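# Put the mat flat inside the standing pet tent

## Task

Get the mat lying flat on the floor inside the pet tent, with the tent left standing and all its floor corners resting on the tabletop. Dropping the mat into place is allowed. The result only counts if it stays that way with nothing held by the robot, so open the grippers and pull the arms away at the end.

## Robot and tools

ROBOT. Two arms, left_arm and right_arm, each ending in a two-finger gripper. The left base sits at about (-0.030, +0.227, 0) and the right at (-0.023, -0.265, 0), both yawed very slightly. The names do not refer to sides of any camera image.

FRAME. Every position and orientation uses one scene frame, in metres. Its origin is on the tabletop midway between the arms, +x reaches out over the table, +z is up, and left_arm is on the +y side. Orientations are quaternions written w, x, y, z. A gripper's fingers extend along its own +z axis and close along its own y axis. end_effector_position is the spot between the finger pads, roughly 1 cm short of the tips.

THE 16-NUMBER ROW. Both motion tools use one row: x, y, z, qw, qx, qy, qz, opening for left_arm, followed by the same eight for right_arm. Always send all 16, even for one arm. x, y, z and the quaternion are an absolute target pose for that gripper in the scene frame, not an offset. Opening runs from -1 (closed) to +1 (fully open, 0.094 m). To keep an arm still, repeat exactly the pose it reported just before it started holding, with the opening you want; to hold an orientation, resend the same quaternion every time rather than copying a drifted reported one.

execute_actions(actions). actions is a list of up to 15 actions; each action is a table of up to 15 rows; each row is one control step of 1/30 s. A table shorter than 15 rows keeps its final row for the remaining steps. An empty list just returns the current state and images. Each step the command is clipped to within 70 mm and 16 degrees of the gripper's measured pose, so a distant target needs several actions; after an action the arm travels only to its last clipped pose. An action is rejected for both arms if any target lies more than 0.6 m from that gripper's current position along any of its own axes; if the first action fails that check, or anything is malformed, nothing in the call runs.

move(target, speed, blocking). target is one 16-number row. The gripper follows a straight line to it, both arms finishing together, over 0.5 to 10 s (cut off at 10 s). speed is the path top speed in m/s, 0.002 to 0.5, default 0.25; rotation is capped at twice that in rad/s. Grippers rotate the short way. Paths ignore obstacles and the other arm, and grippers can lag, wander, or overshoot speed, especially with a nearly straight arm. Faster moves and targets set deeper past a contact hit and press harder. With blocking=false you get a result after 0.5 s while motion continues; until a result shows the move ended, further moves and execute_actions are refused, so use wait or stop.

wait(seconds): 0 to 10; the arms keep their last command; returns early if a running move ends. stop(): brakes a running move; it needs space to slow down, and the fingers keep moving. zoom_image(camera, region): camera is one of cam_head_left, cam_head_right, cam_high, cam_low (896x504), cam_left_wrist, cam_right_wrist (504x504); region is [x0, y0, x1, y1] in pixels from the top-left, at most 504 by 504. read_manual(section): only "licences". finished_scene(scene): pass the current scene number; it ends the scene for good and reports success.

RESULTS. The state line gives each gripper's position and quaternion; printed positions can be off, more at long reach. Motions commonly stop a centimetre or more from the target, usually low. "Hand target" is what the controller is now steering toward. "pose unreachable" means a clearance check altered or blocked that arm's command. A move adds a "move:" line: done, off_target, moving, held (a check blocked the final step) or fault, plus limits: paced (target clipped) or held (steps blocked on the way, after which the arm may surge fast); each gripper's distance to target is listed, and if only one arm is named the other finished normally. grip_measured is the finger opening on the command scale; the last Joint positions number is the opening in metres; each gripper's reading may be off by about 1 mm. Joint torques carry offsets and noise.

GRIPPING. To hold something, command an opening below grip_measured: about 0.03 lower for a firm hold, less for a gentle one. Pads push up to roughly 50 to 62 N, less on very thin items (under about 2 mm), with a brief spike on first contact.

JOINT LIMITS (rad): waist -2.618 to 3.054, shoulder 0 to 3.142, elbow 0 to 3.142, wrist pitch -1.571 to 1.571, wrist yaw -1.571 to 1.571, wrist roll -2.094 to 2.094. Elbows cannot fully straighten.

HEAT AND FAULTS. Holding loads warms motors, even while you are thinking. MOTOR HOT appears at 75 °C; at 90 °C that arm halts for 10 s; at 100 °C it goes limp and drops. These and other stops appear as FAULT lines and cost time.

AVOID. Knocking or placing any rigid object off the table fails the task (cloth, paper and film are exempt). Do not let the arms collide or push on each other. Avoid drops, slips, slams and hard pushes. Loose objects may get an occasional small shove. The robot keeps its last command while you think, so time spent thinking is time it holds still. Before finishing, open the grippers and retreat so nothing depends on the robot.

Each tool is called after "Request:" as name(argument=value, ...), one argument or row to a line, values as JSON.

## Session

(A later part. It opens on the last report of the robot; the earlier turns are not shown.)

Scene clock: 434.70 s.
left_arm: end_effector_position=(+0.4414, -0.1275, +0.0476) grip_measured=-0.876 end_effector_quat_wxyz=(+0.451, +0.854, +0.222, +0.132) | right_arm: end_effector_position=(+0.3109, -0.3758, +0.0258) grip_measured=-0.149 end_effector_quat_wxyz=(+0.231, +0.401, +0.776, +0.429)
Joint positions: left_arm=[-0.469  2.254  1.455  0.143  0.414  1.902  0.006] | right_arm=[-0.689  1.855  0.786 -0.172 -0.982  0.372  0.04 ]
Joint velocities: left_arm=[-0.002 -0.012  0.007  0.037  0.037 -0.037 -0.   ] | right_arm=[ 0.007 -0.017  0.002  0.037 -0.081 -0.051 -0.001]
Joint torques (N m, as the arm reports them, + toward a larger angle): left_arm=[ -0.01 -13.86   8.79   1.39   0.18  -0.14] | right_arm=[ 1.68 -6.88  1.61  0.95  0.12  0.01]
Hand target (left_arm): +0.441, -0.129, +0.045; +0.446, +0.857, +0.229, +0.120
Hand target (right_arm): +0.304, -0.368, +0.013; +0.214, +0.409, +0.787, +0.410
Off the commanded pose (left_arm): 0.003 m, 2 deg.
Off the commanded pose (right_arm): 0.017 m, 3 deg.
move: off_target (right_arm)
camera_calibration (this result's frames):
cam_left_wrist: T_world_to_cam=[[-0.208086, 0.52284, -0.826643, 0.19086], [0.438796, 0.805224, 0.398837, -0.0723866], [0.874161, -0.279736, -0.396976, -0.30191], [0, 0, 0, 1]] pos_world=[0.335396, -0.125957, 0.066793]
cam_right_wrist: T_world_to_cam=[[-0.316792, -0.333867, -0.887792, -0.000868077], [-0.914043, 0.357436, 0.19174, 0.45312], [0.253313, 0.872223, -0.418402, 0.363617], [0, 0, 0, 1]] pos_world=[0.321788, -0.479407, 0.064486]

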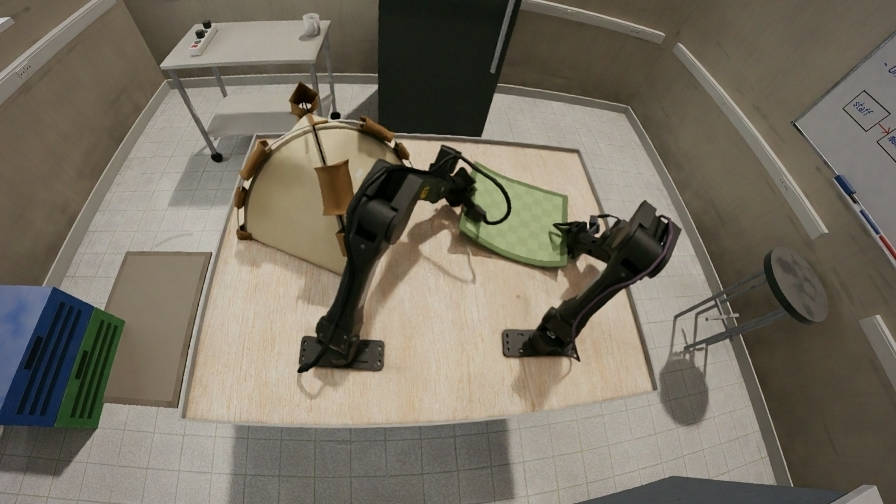

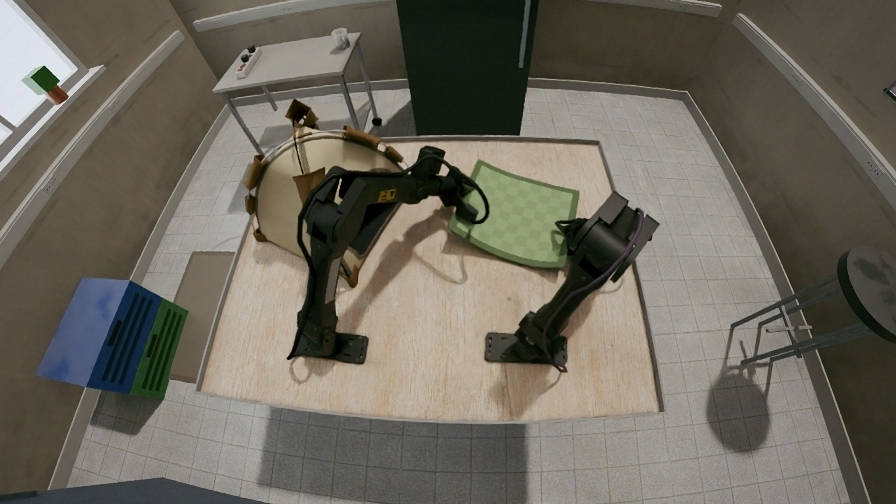

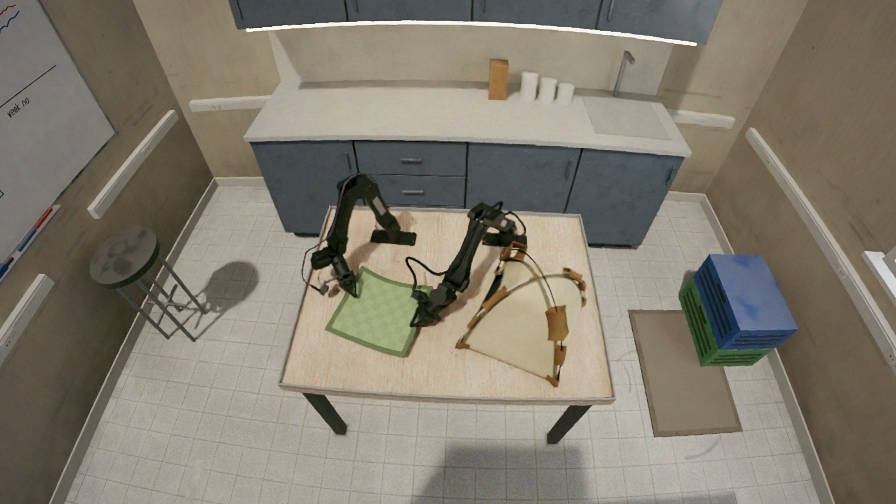

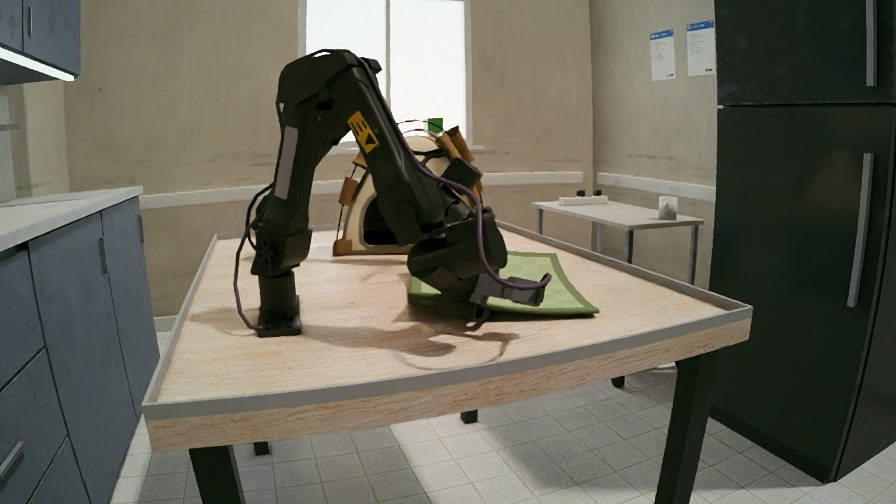

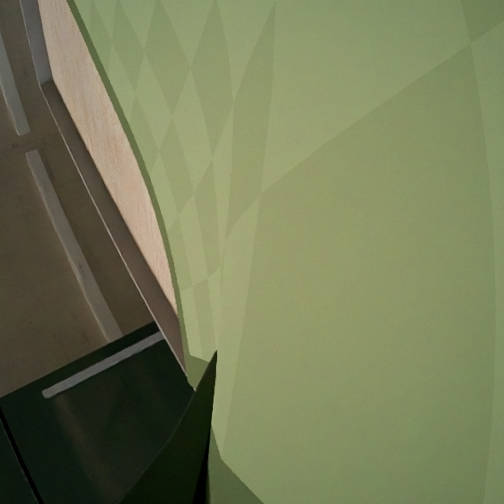

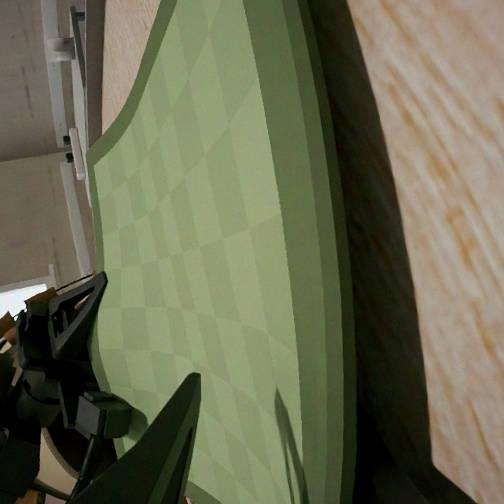

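Request:
move(
  target=[0.4408, -0.1289, 0.045, 0.4460, 0.8568, 0.2296, 0.1195, -0.3, 0.311, -0.374, 0.04, 0.3527, 0.2779, 0.8051, 0.3866, -0.89],
  speed=0.2,
)

Request:
move(
  target=[0.40, -0.075, 0.07, 0.4460, 0.8568, 0.2296, 0.1195, -0.3, 0.235, -0.425, 0.045, 0.3527, 0.2779, 0.8051, 0.3866, -0.89],
  speed=0.12,
)

Scene clock: 445.70 s.
left_arm: end_effector_position=(+0.4411, -0.1271, +0.0470) grip_measured=-0.301 end_effector_quat_wxyz=(+0.450, +0.855, +0.222, +0.132) | right_arm: end_effector_position=(+0.3105, -0.3737, +0.0312) grip_measured=-0.874 end_effector_quat_wxyz=(+0.331, +0.297, +0.807, +0.389)
Joint positions: left_arm=[-0.469  2.254  1.455  0.14   0.414  1.902  0.033] | right_arm=[-0.689  1.803  0.665  0.062 -0.995  0.219  0.006]
Joint velocities: left_arm=[-0.002  0.007  0.017 -0.051 -0.037  0.051  0.   ] | right_arm=[-0.017  0.022 -0.012  0.007 -0.051  0.022 -0.   ]
Joint torques (N m, as the arm reports them, + toward a larger angle): left_arm=[ -0.02 -13.89   8.96   1.43   0.18  -0.16] | right_arm=[-0.42 -8.    2.81  1.56 -0.62 -0.12]
Hand target (left_arm): +0.441, -0.129, +0.045; +0.446, +0.857, +0.230, +0.120
Hand target (right_arm): +0.311, -0.374, +0.040; +0.352, +0.278, +0.806, +0.386
Off the commanded pose (left_arm): 0.003 m, 2 deg.
Off the commanded pose (right_arm): 0.009 m, 3 deg.
move: off_target (right_arm)
camera_calibration (this result's frames):
cam_left_wrist: T_world_to_cam=[[-0.21039, 0.524309, -0.825128, 0.191282], [0.439271, 0.804719, 0.399336, -0.0725687], [0.873371, -0.278438, -0.399619, -0.301182], [0, 0, 0, 1]] pos_world=[0.335164, -0.125754, 0.0664534]
cam_right_wrist: T_world_to_cam=[[-0.108898, -0.540474, -0.834284, -0.138998], [-0.95365, 0.293647, -0.0657551, 0.447508], [0.280524, 0.788454, -0.5474, 0.32837], [0, 0, 0, 1]] pos_world=[0.319513, -0.465439, 0.093212]

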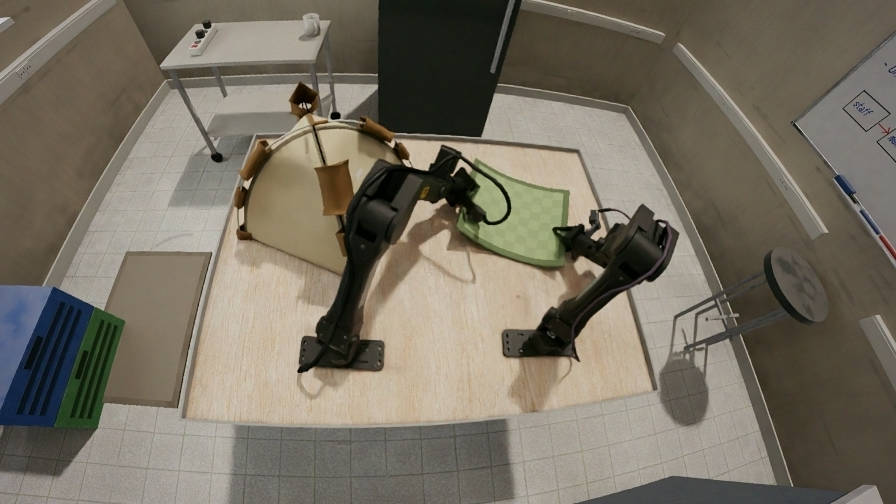

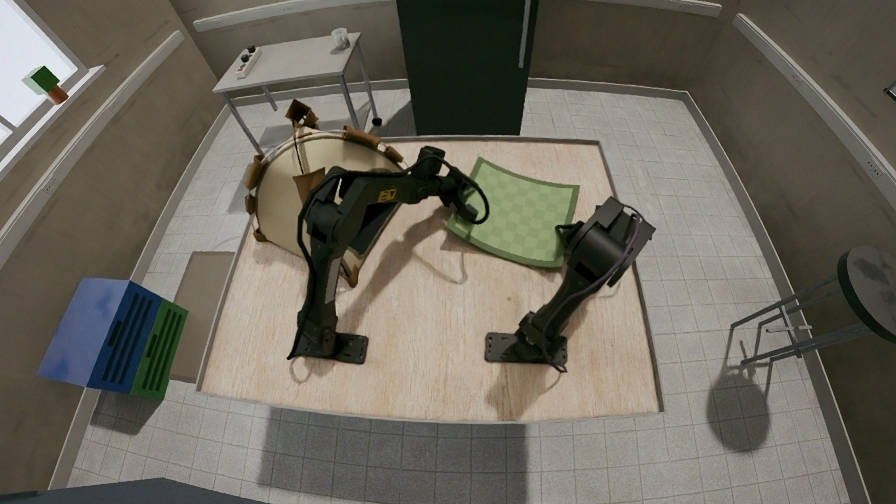

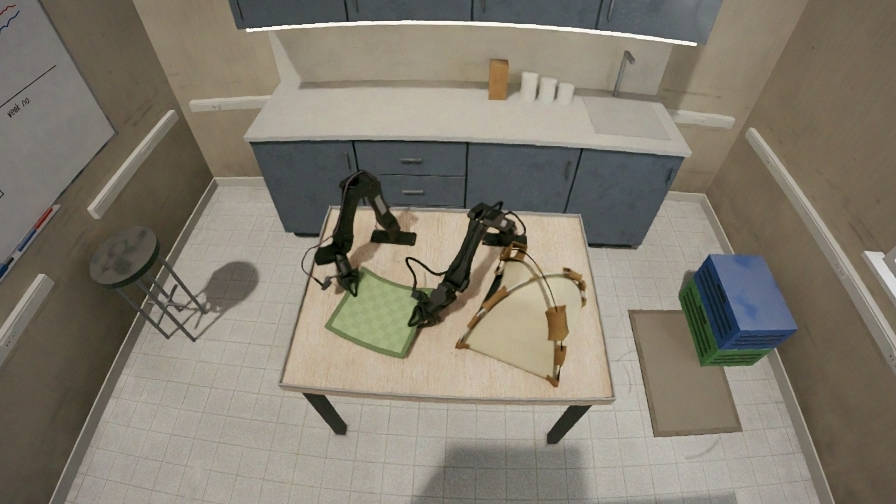

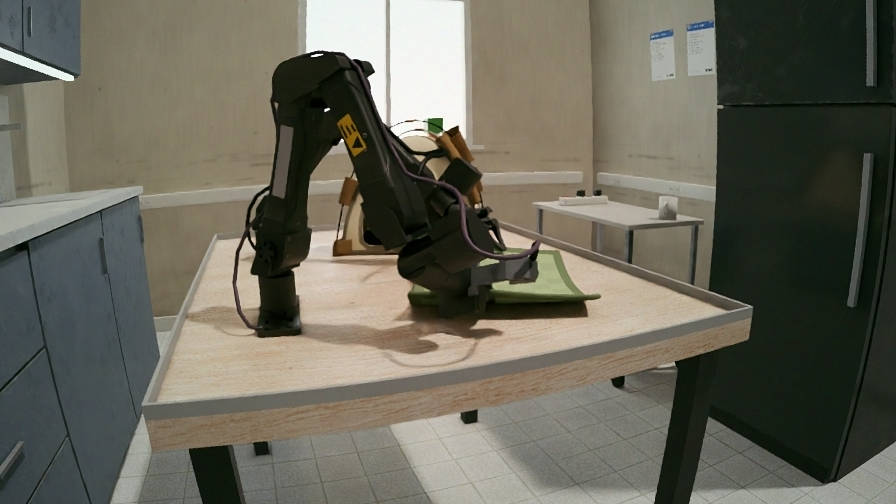

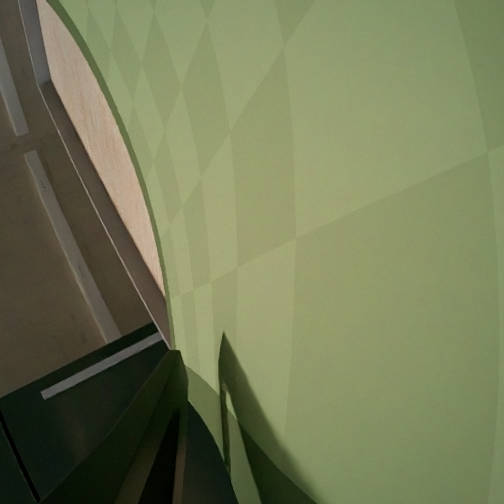

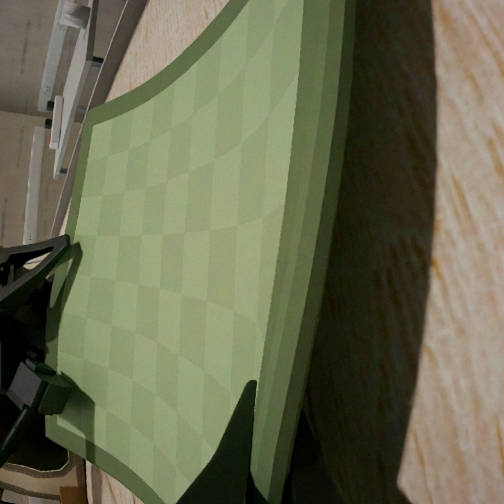

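Scene clock: 447.23 s.
left_arm: end_effector_position=(+0.4080, -0.0806, +0.0726) grip_measured=-0.301 end_effector_quat_wxyz=(+0.449, +0.854, +0.227, +0.134) | right_arm: end_effector_position=(+0.2320, -0.4185, +0.0379) grip_measured=-0.874 end_effector_quat_wxyz=(+0.339, +0.284, +0.810, +0.385)
Joint positions: left_arm=[-0.414  2.035  1.215  0.148  0.448  1.933  0.033] | right_arm=[-1.03   1.836  0.796 -0.608 -1.075 -0.473  0.006]
Joint velocities: left_arm=[ 0.002 -0.012 -0.007  0.007  0.007 -0.007  0.   ] | right_arm=[ 0.007 -0.017  0.017 -0.11   0.037 -0.037 -0.001]
Joint torques (N m, as the arm reports them, + toward a larger angle): left_arm=[  0.66 -14.03   4.42   1.54   0.33   0.02] | right_arm=[-0.82 -5.3   5.98  0.05 -0.78 -0.14]
Hand target (left_arm): +0.399, -0.076, +0.070; +0.446, +0.857, +0.230, +0.119
Hand target (right_arm): +0.235, -0.426, +0.045; +0.352, +0.278, +0.806, +0.387
Off the commanded pose (left_arm): 0.010 m, 2 deg.
Off the commanded pose (right_arm): 0.010 m, 2 deg.
move: done
camera_calibration (this result's frames):
cam_left_wrist: T_world_to_cam=[[-0.216791, 0.522993, -0.824306, 0.183427], [0.430911, 0.80894, 0.399915, -0.101939], [0.875966, -0.268504, -0.400735, -0.249214], [0, 0, 0, 1]] pos_world=[0.301995, -0.0803836, 0.0920984]
cam_right_wrist: T_world_to_cam=[[-0.085273, -0.561085, -0.823354, -0.180679], [-0.956449, 0.277634, -0.0901395, 0.381053], [0.279167, 0.77981, -0.560324, 0.386613], [0, 0, 0, 1]] pos_world=[0.241121, -0.508654, 0.102213]

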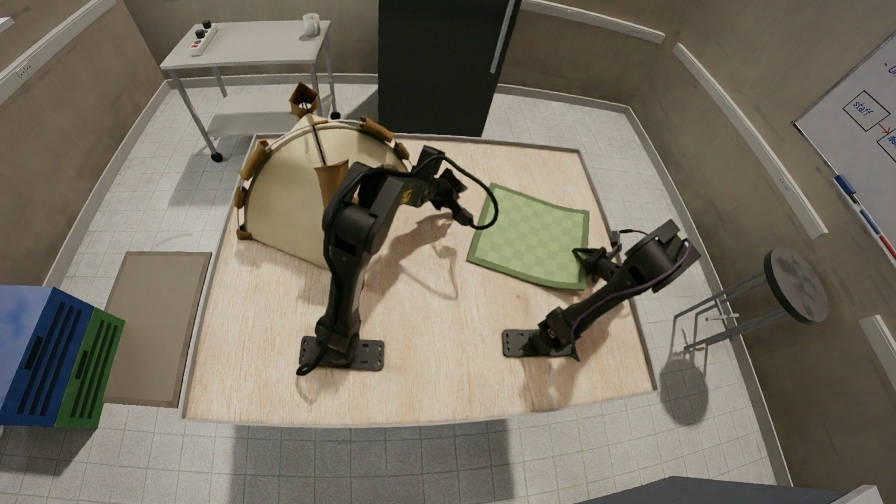

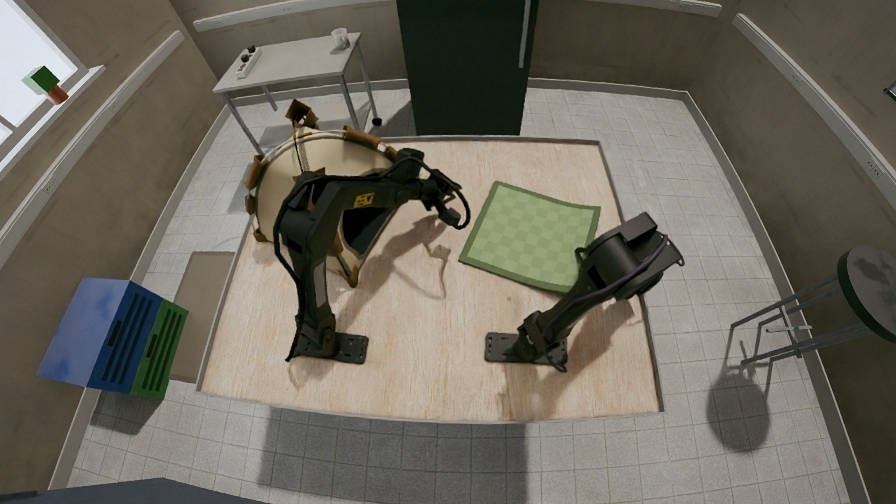

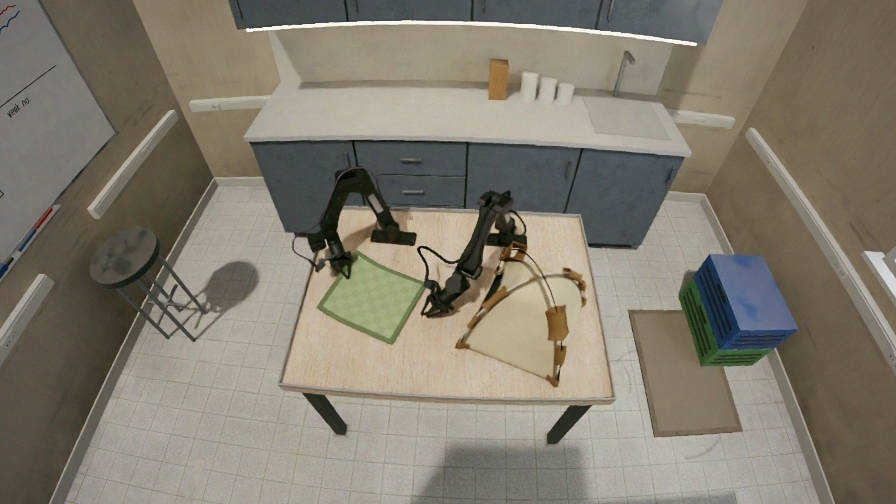

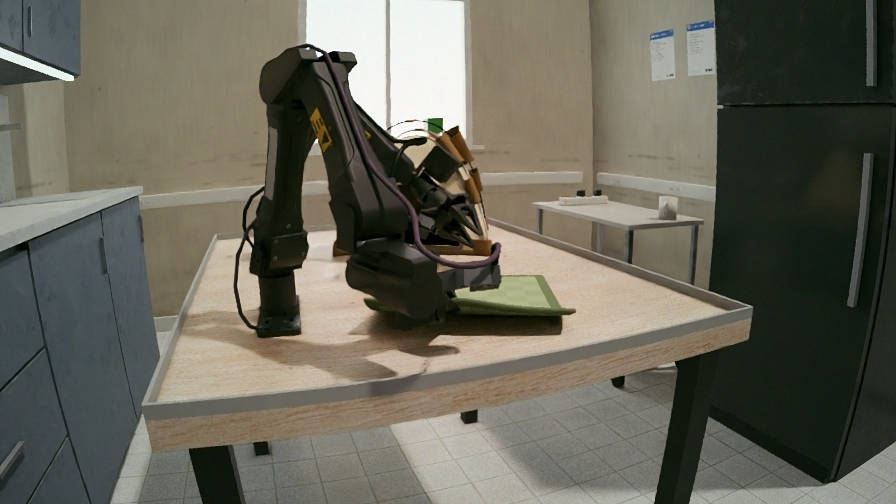

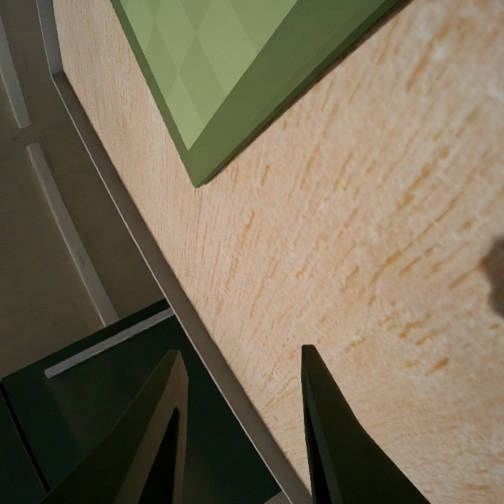

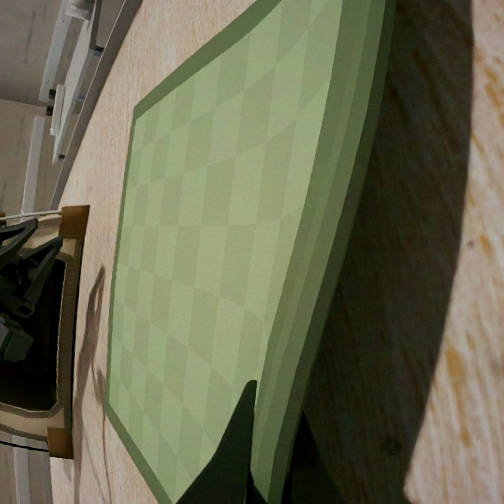

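Request:
execute_actions(
  actions=[],
)

Scene clock: 459.80 s.
left_arm: end_effector_position=(+0.4080, -0.0806, +0.0726) grip_measured=-0.301 end_effector_quat_wxyz=(+0.449, +0.854, +0.227, +0.134) | right_arm: end_effector_position=(+0.2316, -0.4177, +0.0379) grip_measured=-0.874 end_effector_quat_wxyz=(+0.338, +0.283, +0.811, +0.385)
Joint positions: left_arm=[-0.414  2.035  1.215  0.148  0.448  1.933  0.033] | right_arm=[-1.03   1.837  0.796 -0.613 -1.075 -0.478  0.006]
Joint velocities: left_arm=[-0.007 -0.012  0.017  0.022 -0.022 -0.022  0.   ] | right_arm=[ 0.022 -0.012  0.002  0.007 -0.022  0.051 -0.   ]
Joint torques (N m, as the arm reports them, + toward a larger angle): left_arm=[  0.62 -14.02   4.44   1.52   0.33   0.03] | right_arm=[-0.82 -5.38  6.03  0.01 -0.8  -0.15]
Hand target (left_arm): +0.399, -0.076, +0.070; +0.446, +0.857, +0.230, +0.119
Hand target (right_arm): +0.235, -0.426, +0.045; +0.352, +0.278, +0.806, +0.387
Off the commanded pose (left_arm): 0.010 m, 2 deg.
Off the commanded pose (right_arm): 0.011 m, 2 deg.
camera_calibration (this result's frames):
cam_left_wrist: T_world_to_cam=[[-0.216791, 0.522993, -0.824306, 0.183427], [0.430911, 0.80894, 0.399915, -0.101939], [0.875966, -0.268504, -0.400735, -0.249214], [0, 0, 0, 1]] pos_world=[0.301995, -0.0803836, 0.0920984]
cam_right_wrist: T_world_to_cam=[[-0.0840861, -0.560471, -0.823894, -0.180299], [-0.957175, 0.275299, -0.0895895, 0.37964], [0.27703, 0.781078, -0.559618, 0.387111], [0, 0, 0, 1]] pos_world=[0.240979, -0.507931, 0.102098]

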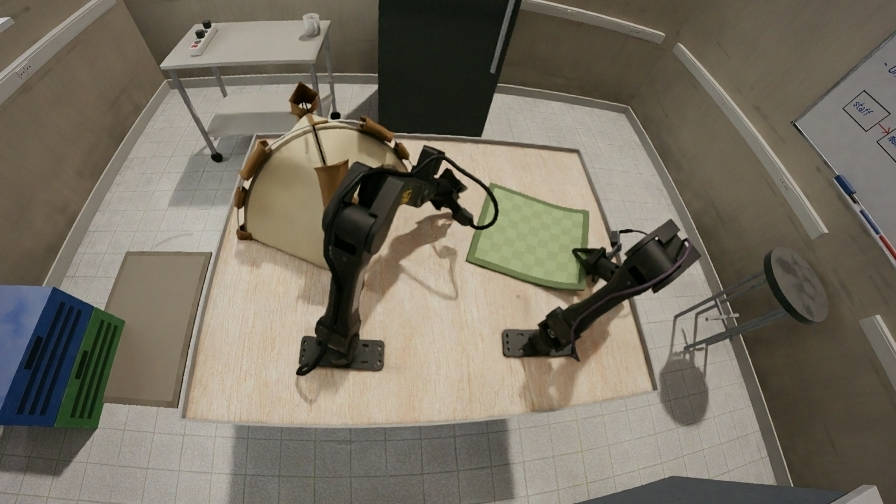

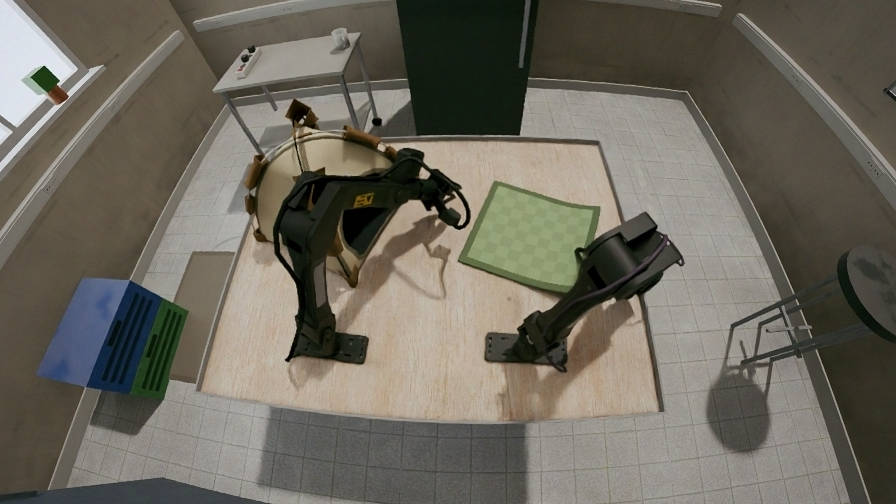

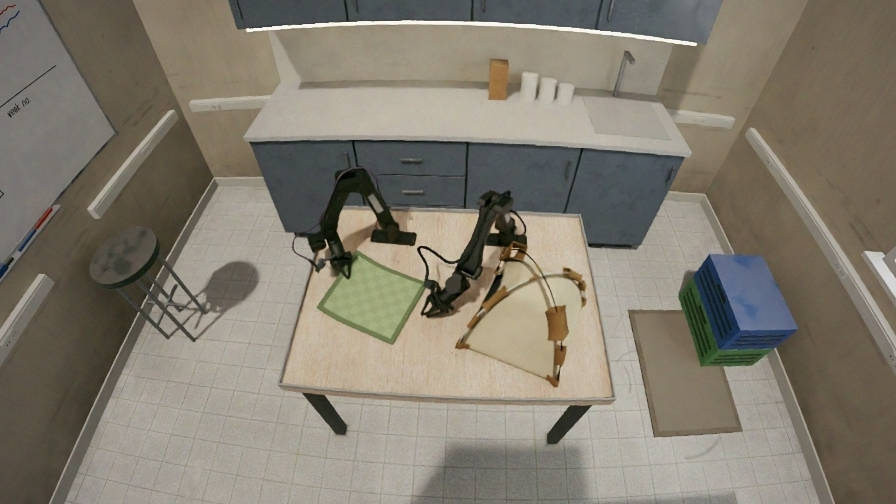

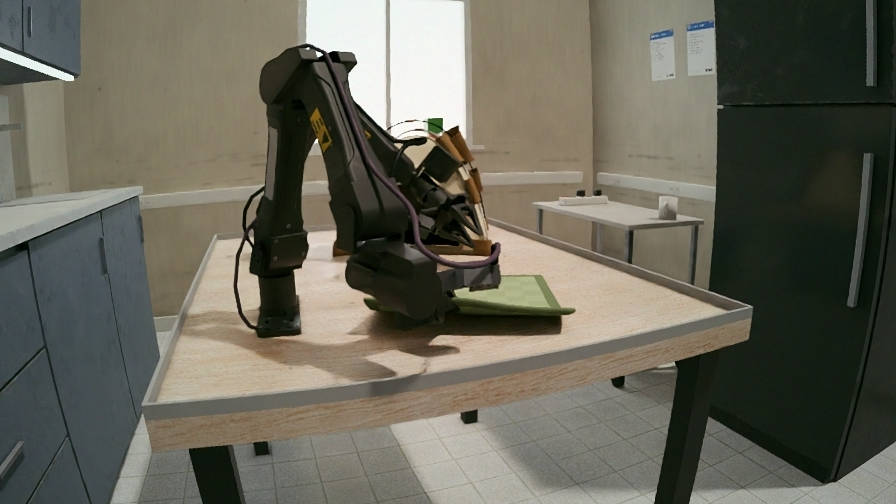

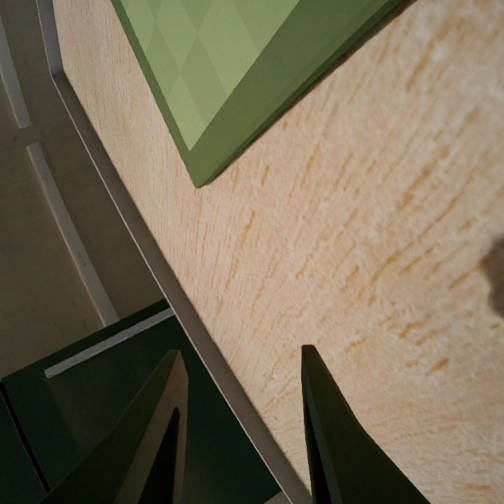

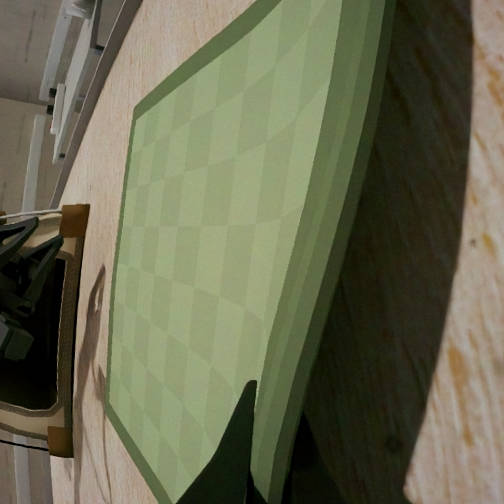

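Request:
move(
  target=[0.45,-0.07,0.11,0.1151,-0.1245,0.9455,-0.2778,-1.0,0.40,-0.39,0.055,0.2408,0.0600,0.8496,0.4646,-0.89],
  speed=0.5,
)

Scene clock: 583.47 s.
left_arm: end_effector_position=(+0.4494, -0.0719, +0.1142) grip_measured=-0.995 end_effector_quat_wxyz=(+0.128, -0.116, +0.945, -0.277) | right_arm: end_effector_position=(+0.3920, -0.3900, +0.0453) grip_measured=-0.874 end_effector_quat_wxyz=(+0.232, +0.072, +0.855, +0.459)
Joint positions: left_arm=[-0.408  2.248  1.987 -0.763  0.31  -0.796  0.   ] | right_arm=[-0.594  2.362  1.688 -1.103 -1.067 -0.618  0.006]
Joint velocities: left_arm=[-0.007 -0.007  0.022 -0.007  0.022 -0.037 -0.001] | right_arm=[-0.017 -0.022 -0.007 -0.007 -0.066  0.007  0.   ]
Joint torques (N m, as the arm reports them, + toward a larger angle): left_arm=[  0.7  -13.25   9.61   1.06   0.26  -0.02] | right_arm=[  0.86 -10.35   7.07  -0.24  -0.82  -0.16]
Hand target (left_arm): +0.451, -0.070, +0.110; +0.117, -0.122, +0.946, -0.276
Hand target (right_arm): +0.399, -0.387, +0.055; +0.243, +0.059, +0.849, +0.465
Off the commanded pose (left_arm): 0.005 m, 2 deg.
Off the commanded pose (right_arm): 0.013 m, 2 deg.
move: off_target (right_arm)
camera_calibration (this result's frames):
cam_left_wrist: T_world_to_cam=[[0.0930674, -0.834793, 0.542641, -0.170791], [-0.93837, 0.108665, 0.328108, 0.429689], [-0.332868, -0.539734, -0.773231, 0.299857], [0, 0, 0, 1]] pos_world=[0.518914, -0.0274242, 0.183552]
cam_right_wrist: T_world_to_cam=[[0.19703, -0.529228, -0.825286, -0.243086], [-0.971202, -0.220383, -0.0905416, 0.338484], [-0.133962, 0.819359, -0.557409, 0.501121], [0, 0, 0, 1]] pos_world=[0.443763, -0.46465, 0.109361]

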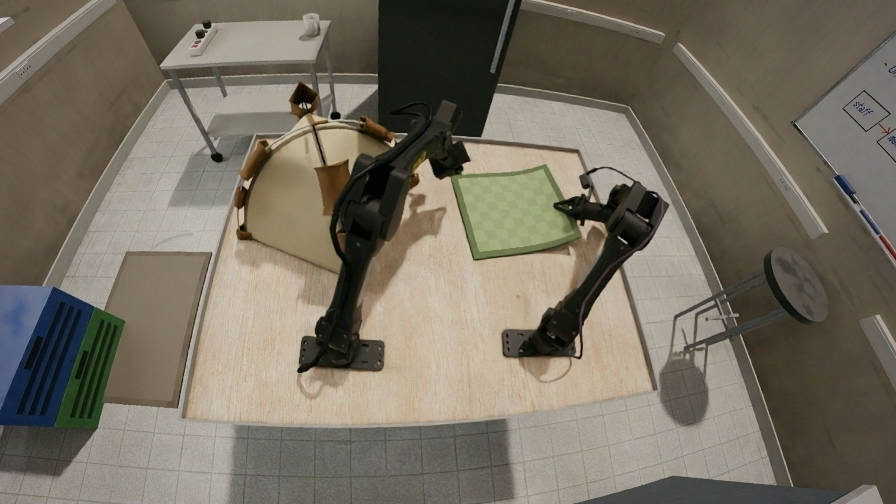

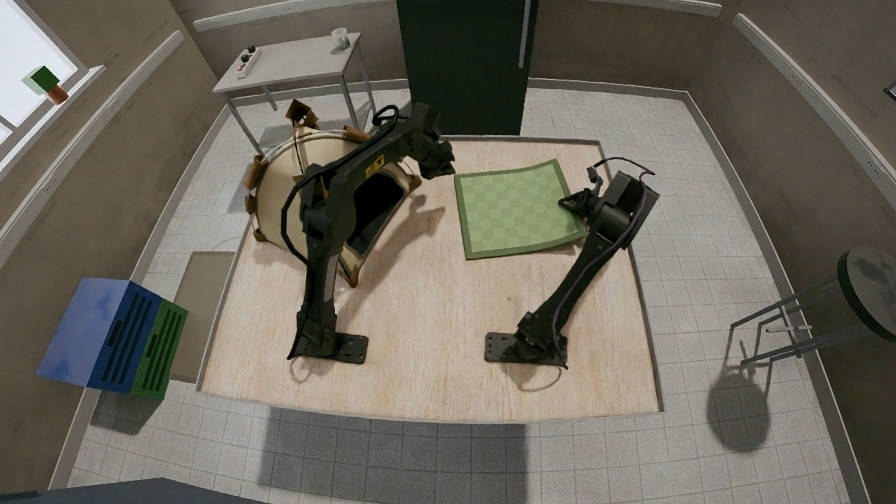

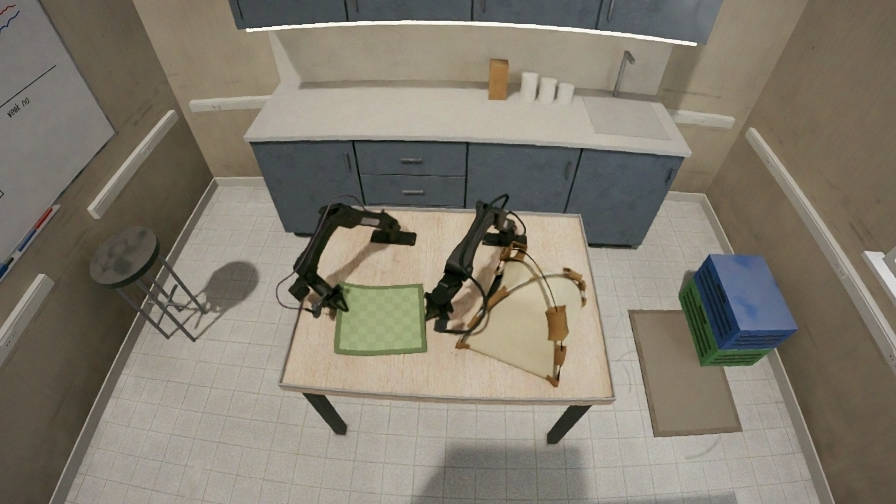

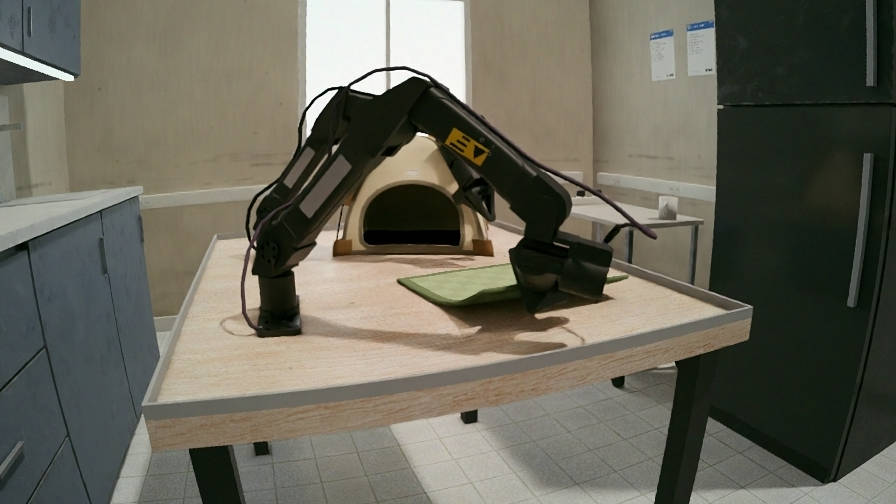

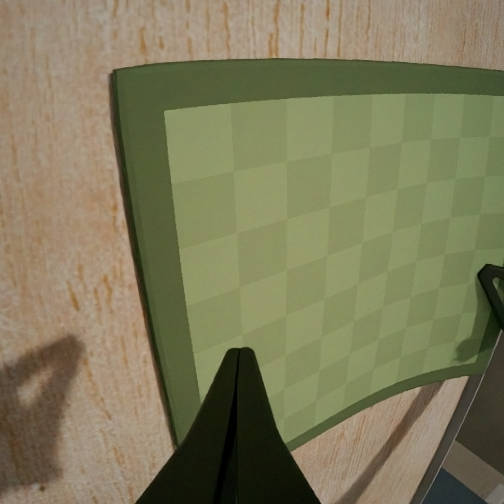

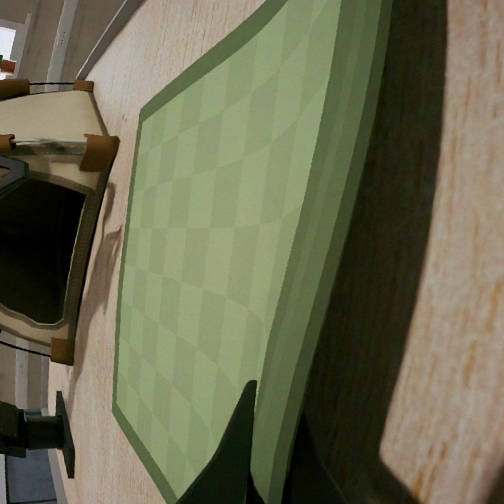

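Request:
zoom_image(
  camera="cam_head_right",
  region=[400, 130, 640, 280],
)

Region (400, 130, 640, 280) of cam_head_right's 896x504 image, scaled by 2.100, with more detail than that image has; it fills the top 315 rows of this view, and the rest is white.

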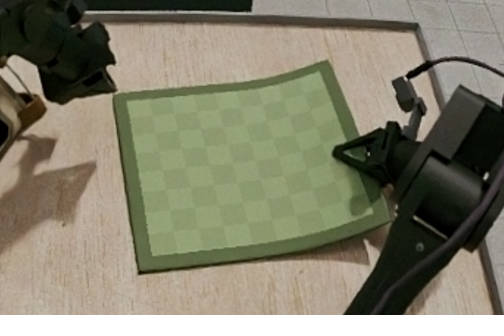

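Request:
move(
  target=[0.499,-0.090,0.004,0.0885,-0.2432,0.9077,-0.3303,-1.0,0.40,-0.39,0.055,0.2408,0.0600,0.8496,0.4646,-0.89],
  speed=0.15,
)

Scene clock: 627.23 s.
left_arm: end_effector_position=(+0.4957, -0.0920, +0.0206) grip_measured=-0.996 end_effector_quat_wxyz=(+0.096, -0.236, +0.906, -0.337) | right_arm: end_effector_position=(+0.3924, -0.3908, +0.0451) grip_measured=-0.874 end_effector_quat_wxyz=(+0.228, +0.072, +0.856, +0.459)
Joint positions: left_arm=[-0.384  2.493  1.988 -0.442  0.38  -1.072  0.   ] | right_arm=[-0.594  2.372  1.706 -1.122 -1.063 -0.624  0.006]
Joint velocities: left_arm=[-0.007  0.002  0.002 -0.022 -0.037  0.007 -0.   ] | right_arm=[ 0.002 -0.007  0.017 -0.081 -0.095  0.022  0.   ]
Joint torques (N m, as the arm reports them, + toward a larger angle): left_arm=[  0.57 -13.77   8.72   1.38   0.16  -0.03] | right_arm=[  0.57 -10.55   6.94  -0.23  -0.82  -0.11]
Hand target (left_arm): +0.498, -0.089, +0.004; +0.088, -0.244, +0.907, -0.331
Hand target (right_arm): +0.400, -0.390, +0.055; +0.242, +0.061, +0.850, +0.464
Off the commanded pose (left_arm): 0.017 m, 1 deg.
Off the commanded pose (right_arm): 0.012 m, 2 deg.
move: off_target (left_arm, right_arm)
camera_calibration (this result's frames):
cam_left_wrist: T_world_to_cam=[[0.31069, -0.68879, 0.655012, -0.237843], [-0.908991, -0.0138588, 0.416585, 0.478345], [-0.277862, -0.724829, -0.63041, 0.184799], [0, 0, 0, 1]] pos_world=[0.560055, -0.0232474, 0.0730179]
cam_right_wrist: T_world_to_cam=[[0.193381, -0.52807, -0.826889, -0.2418], [-0.970947, -0.224081, -0.0839676, 0.336821], [-0.140949, 0.819103, -0.556061, 0.504297], [0, 0, 0, 1]] pos_world=[0.444875, -0.465284, 0.10876]

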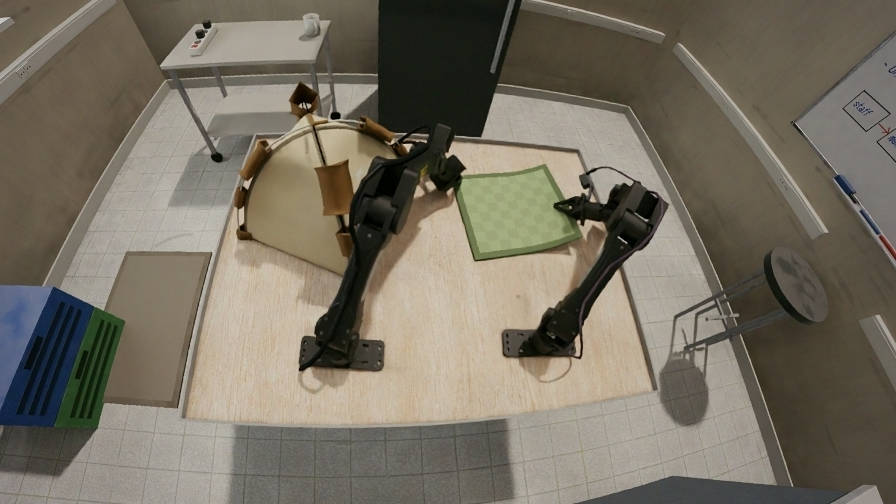

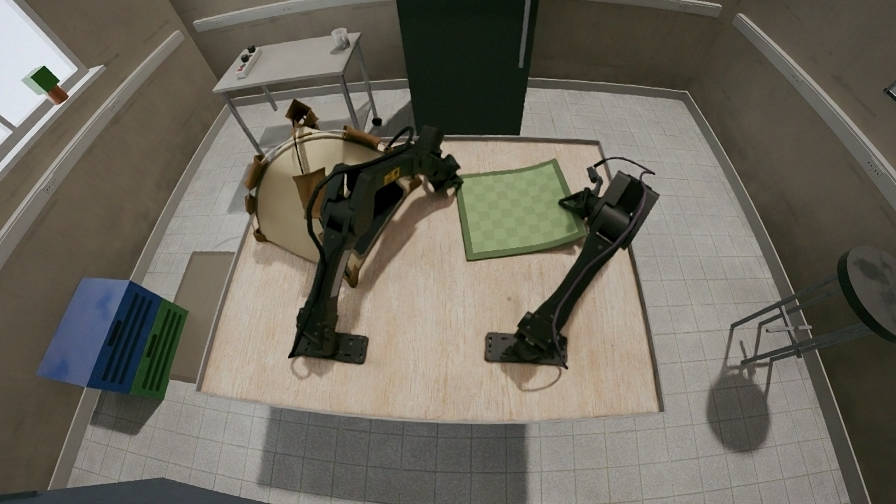

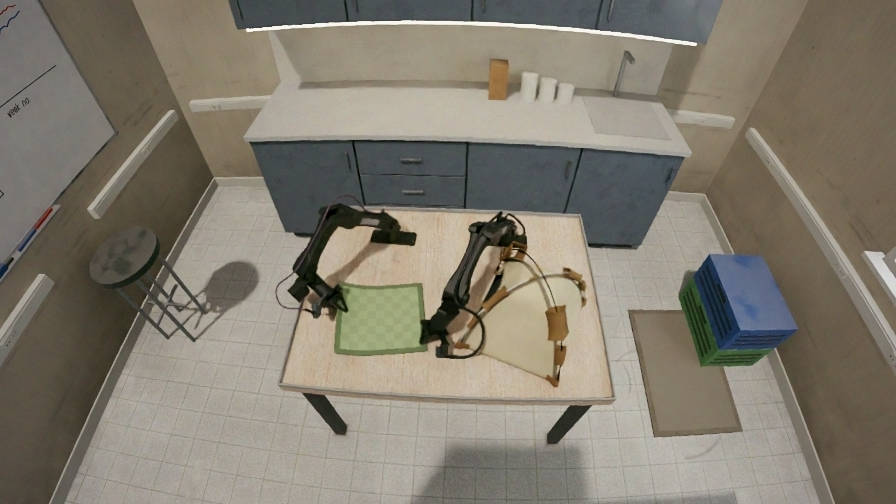

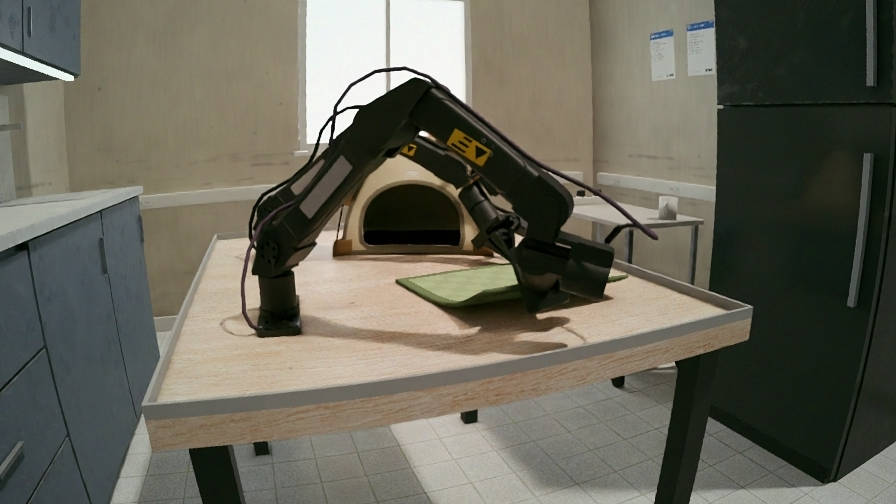

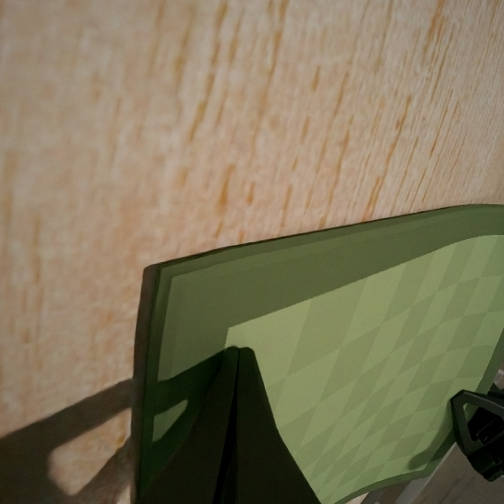

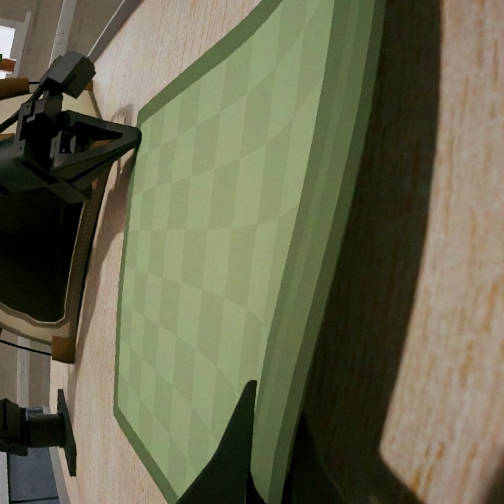

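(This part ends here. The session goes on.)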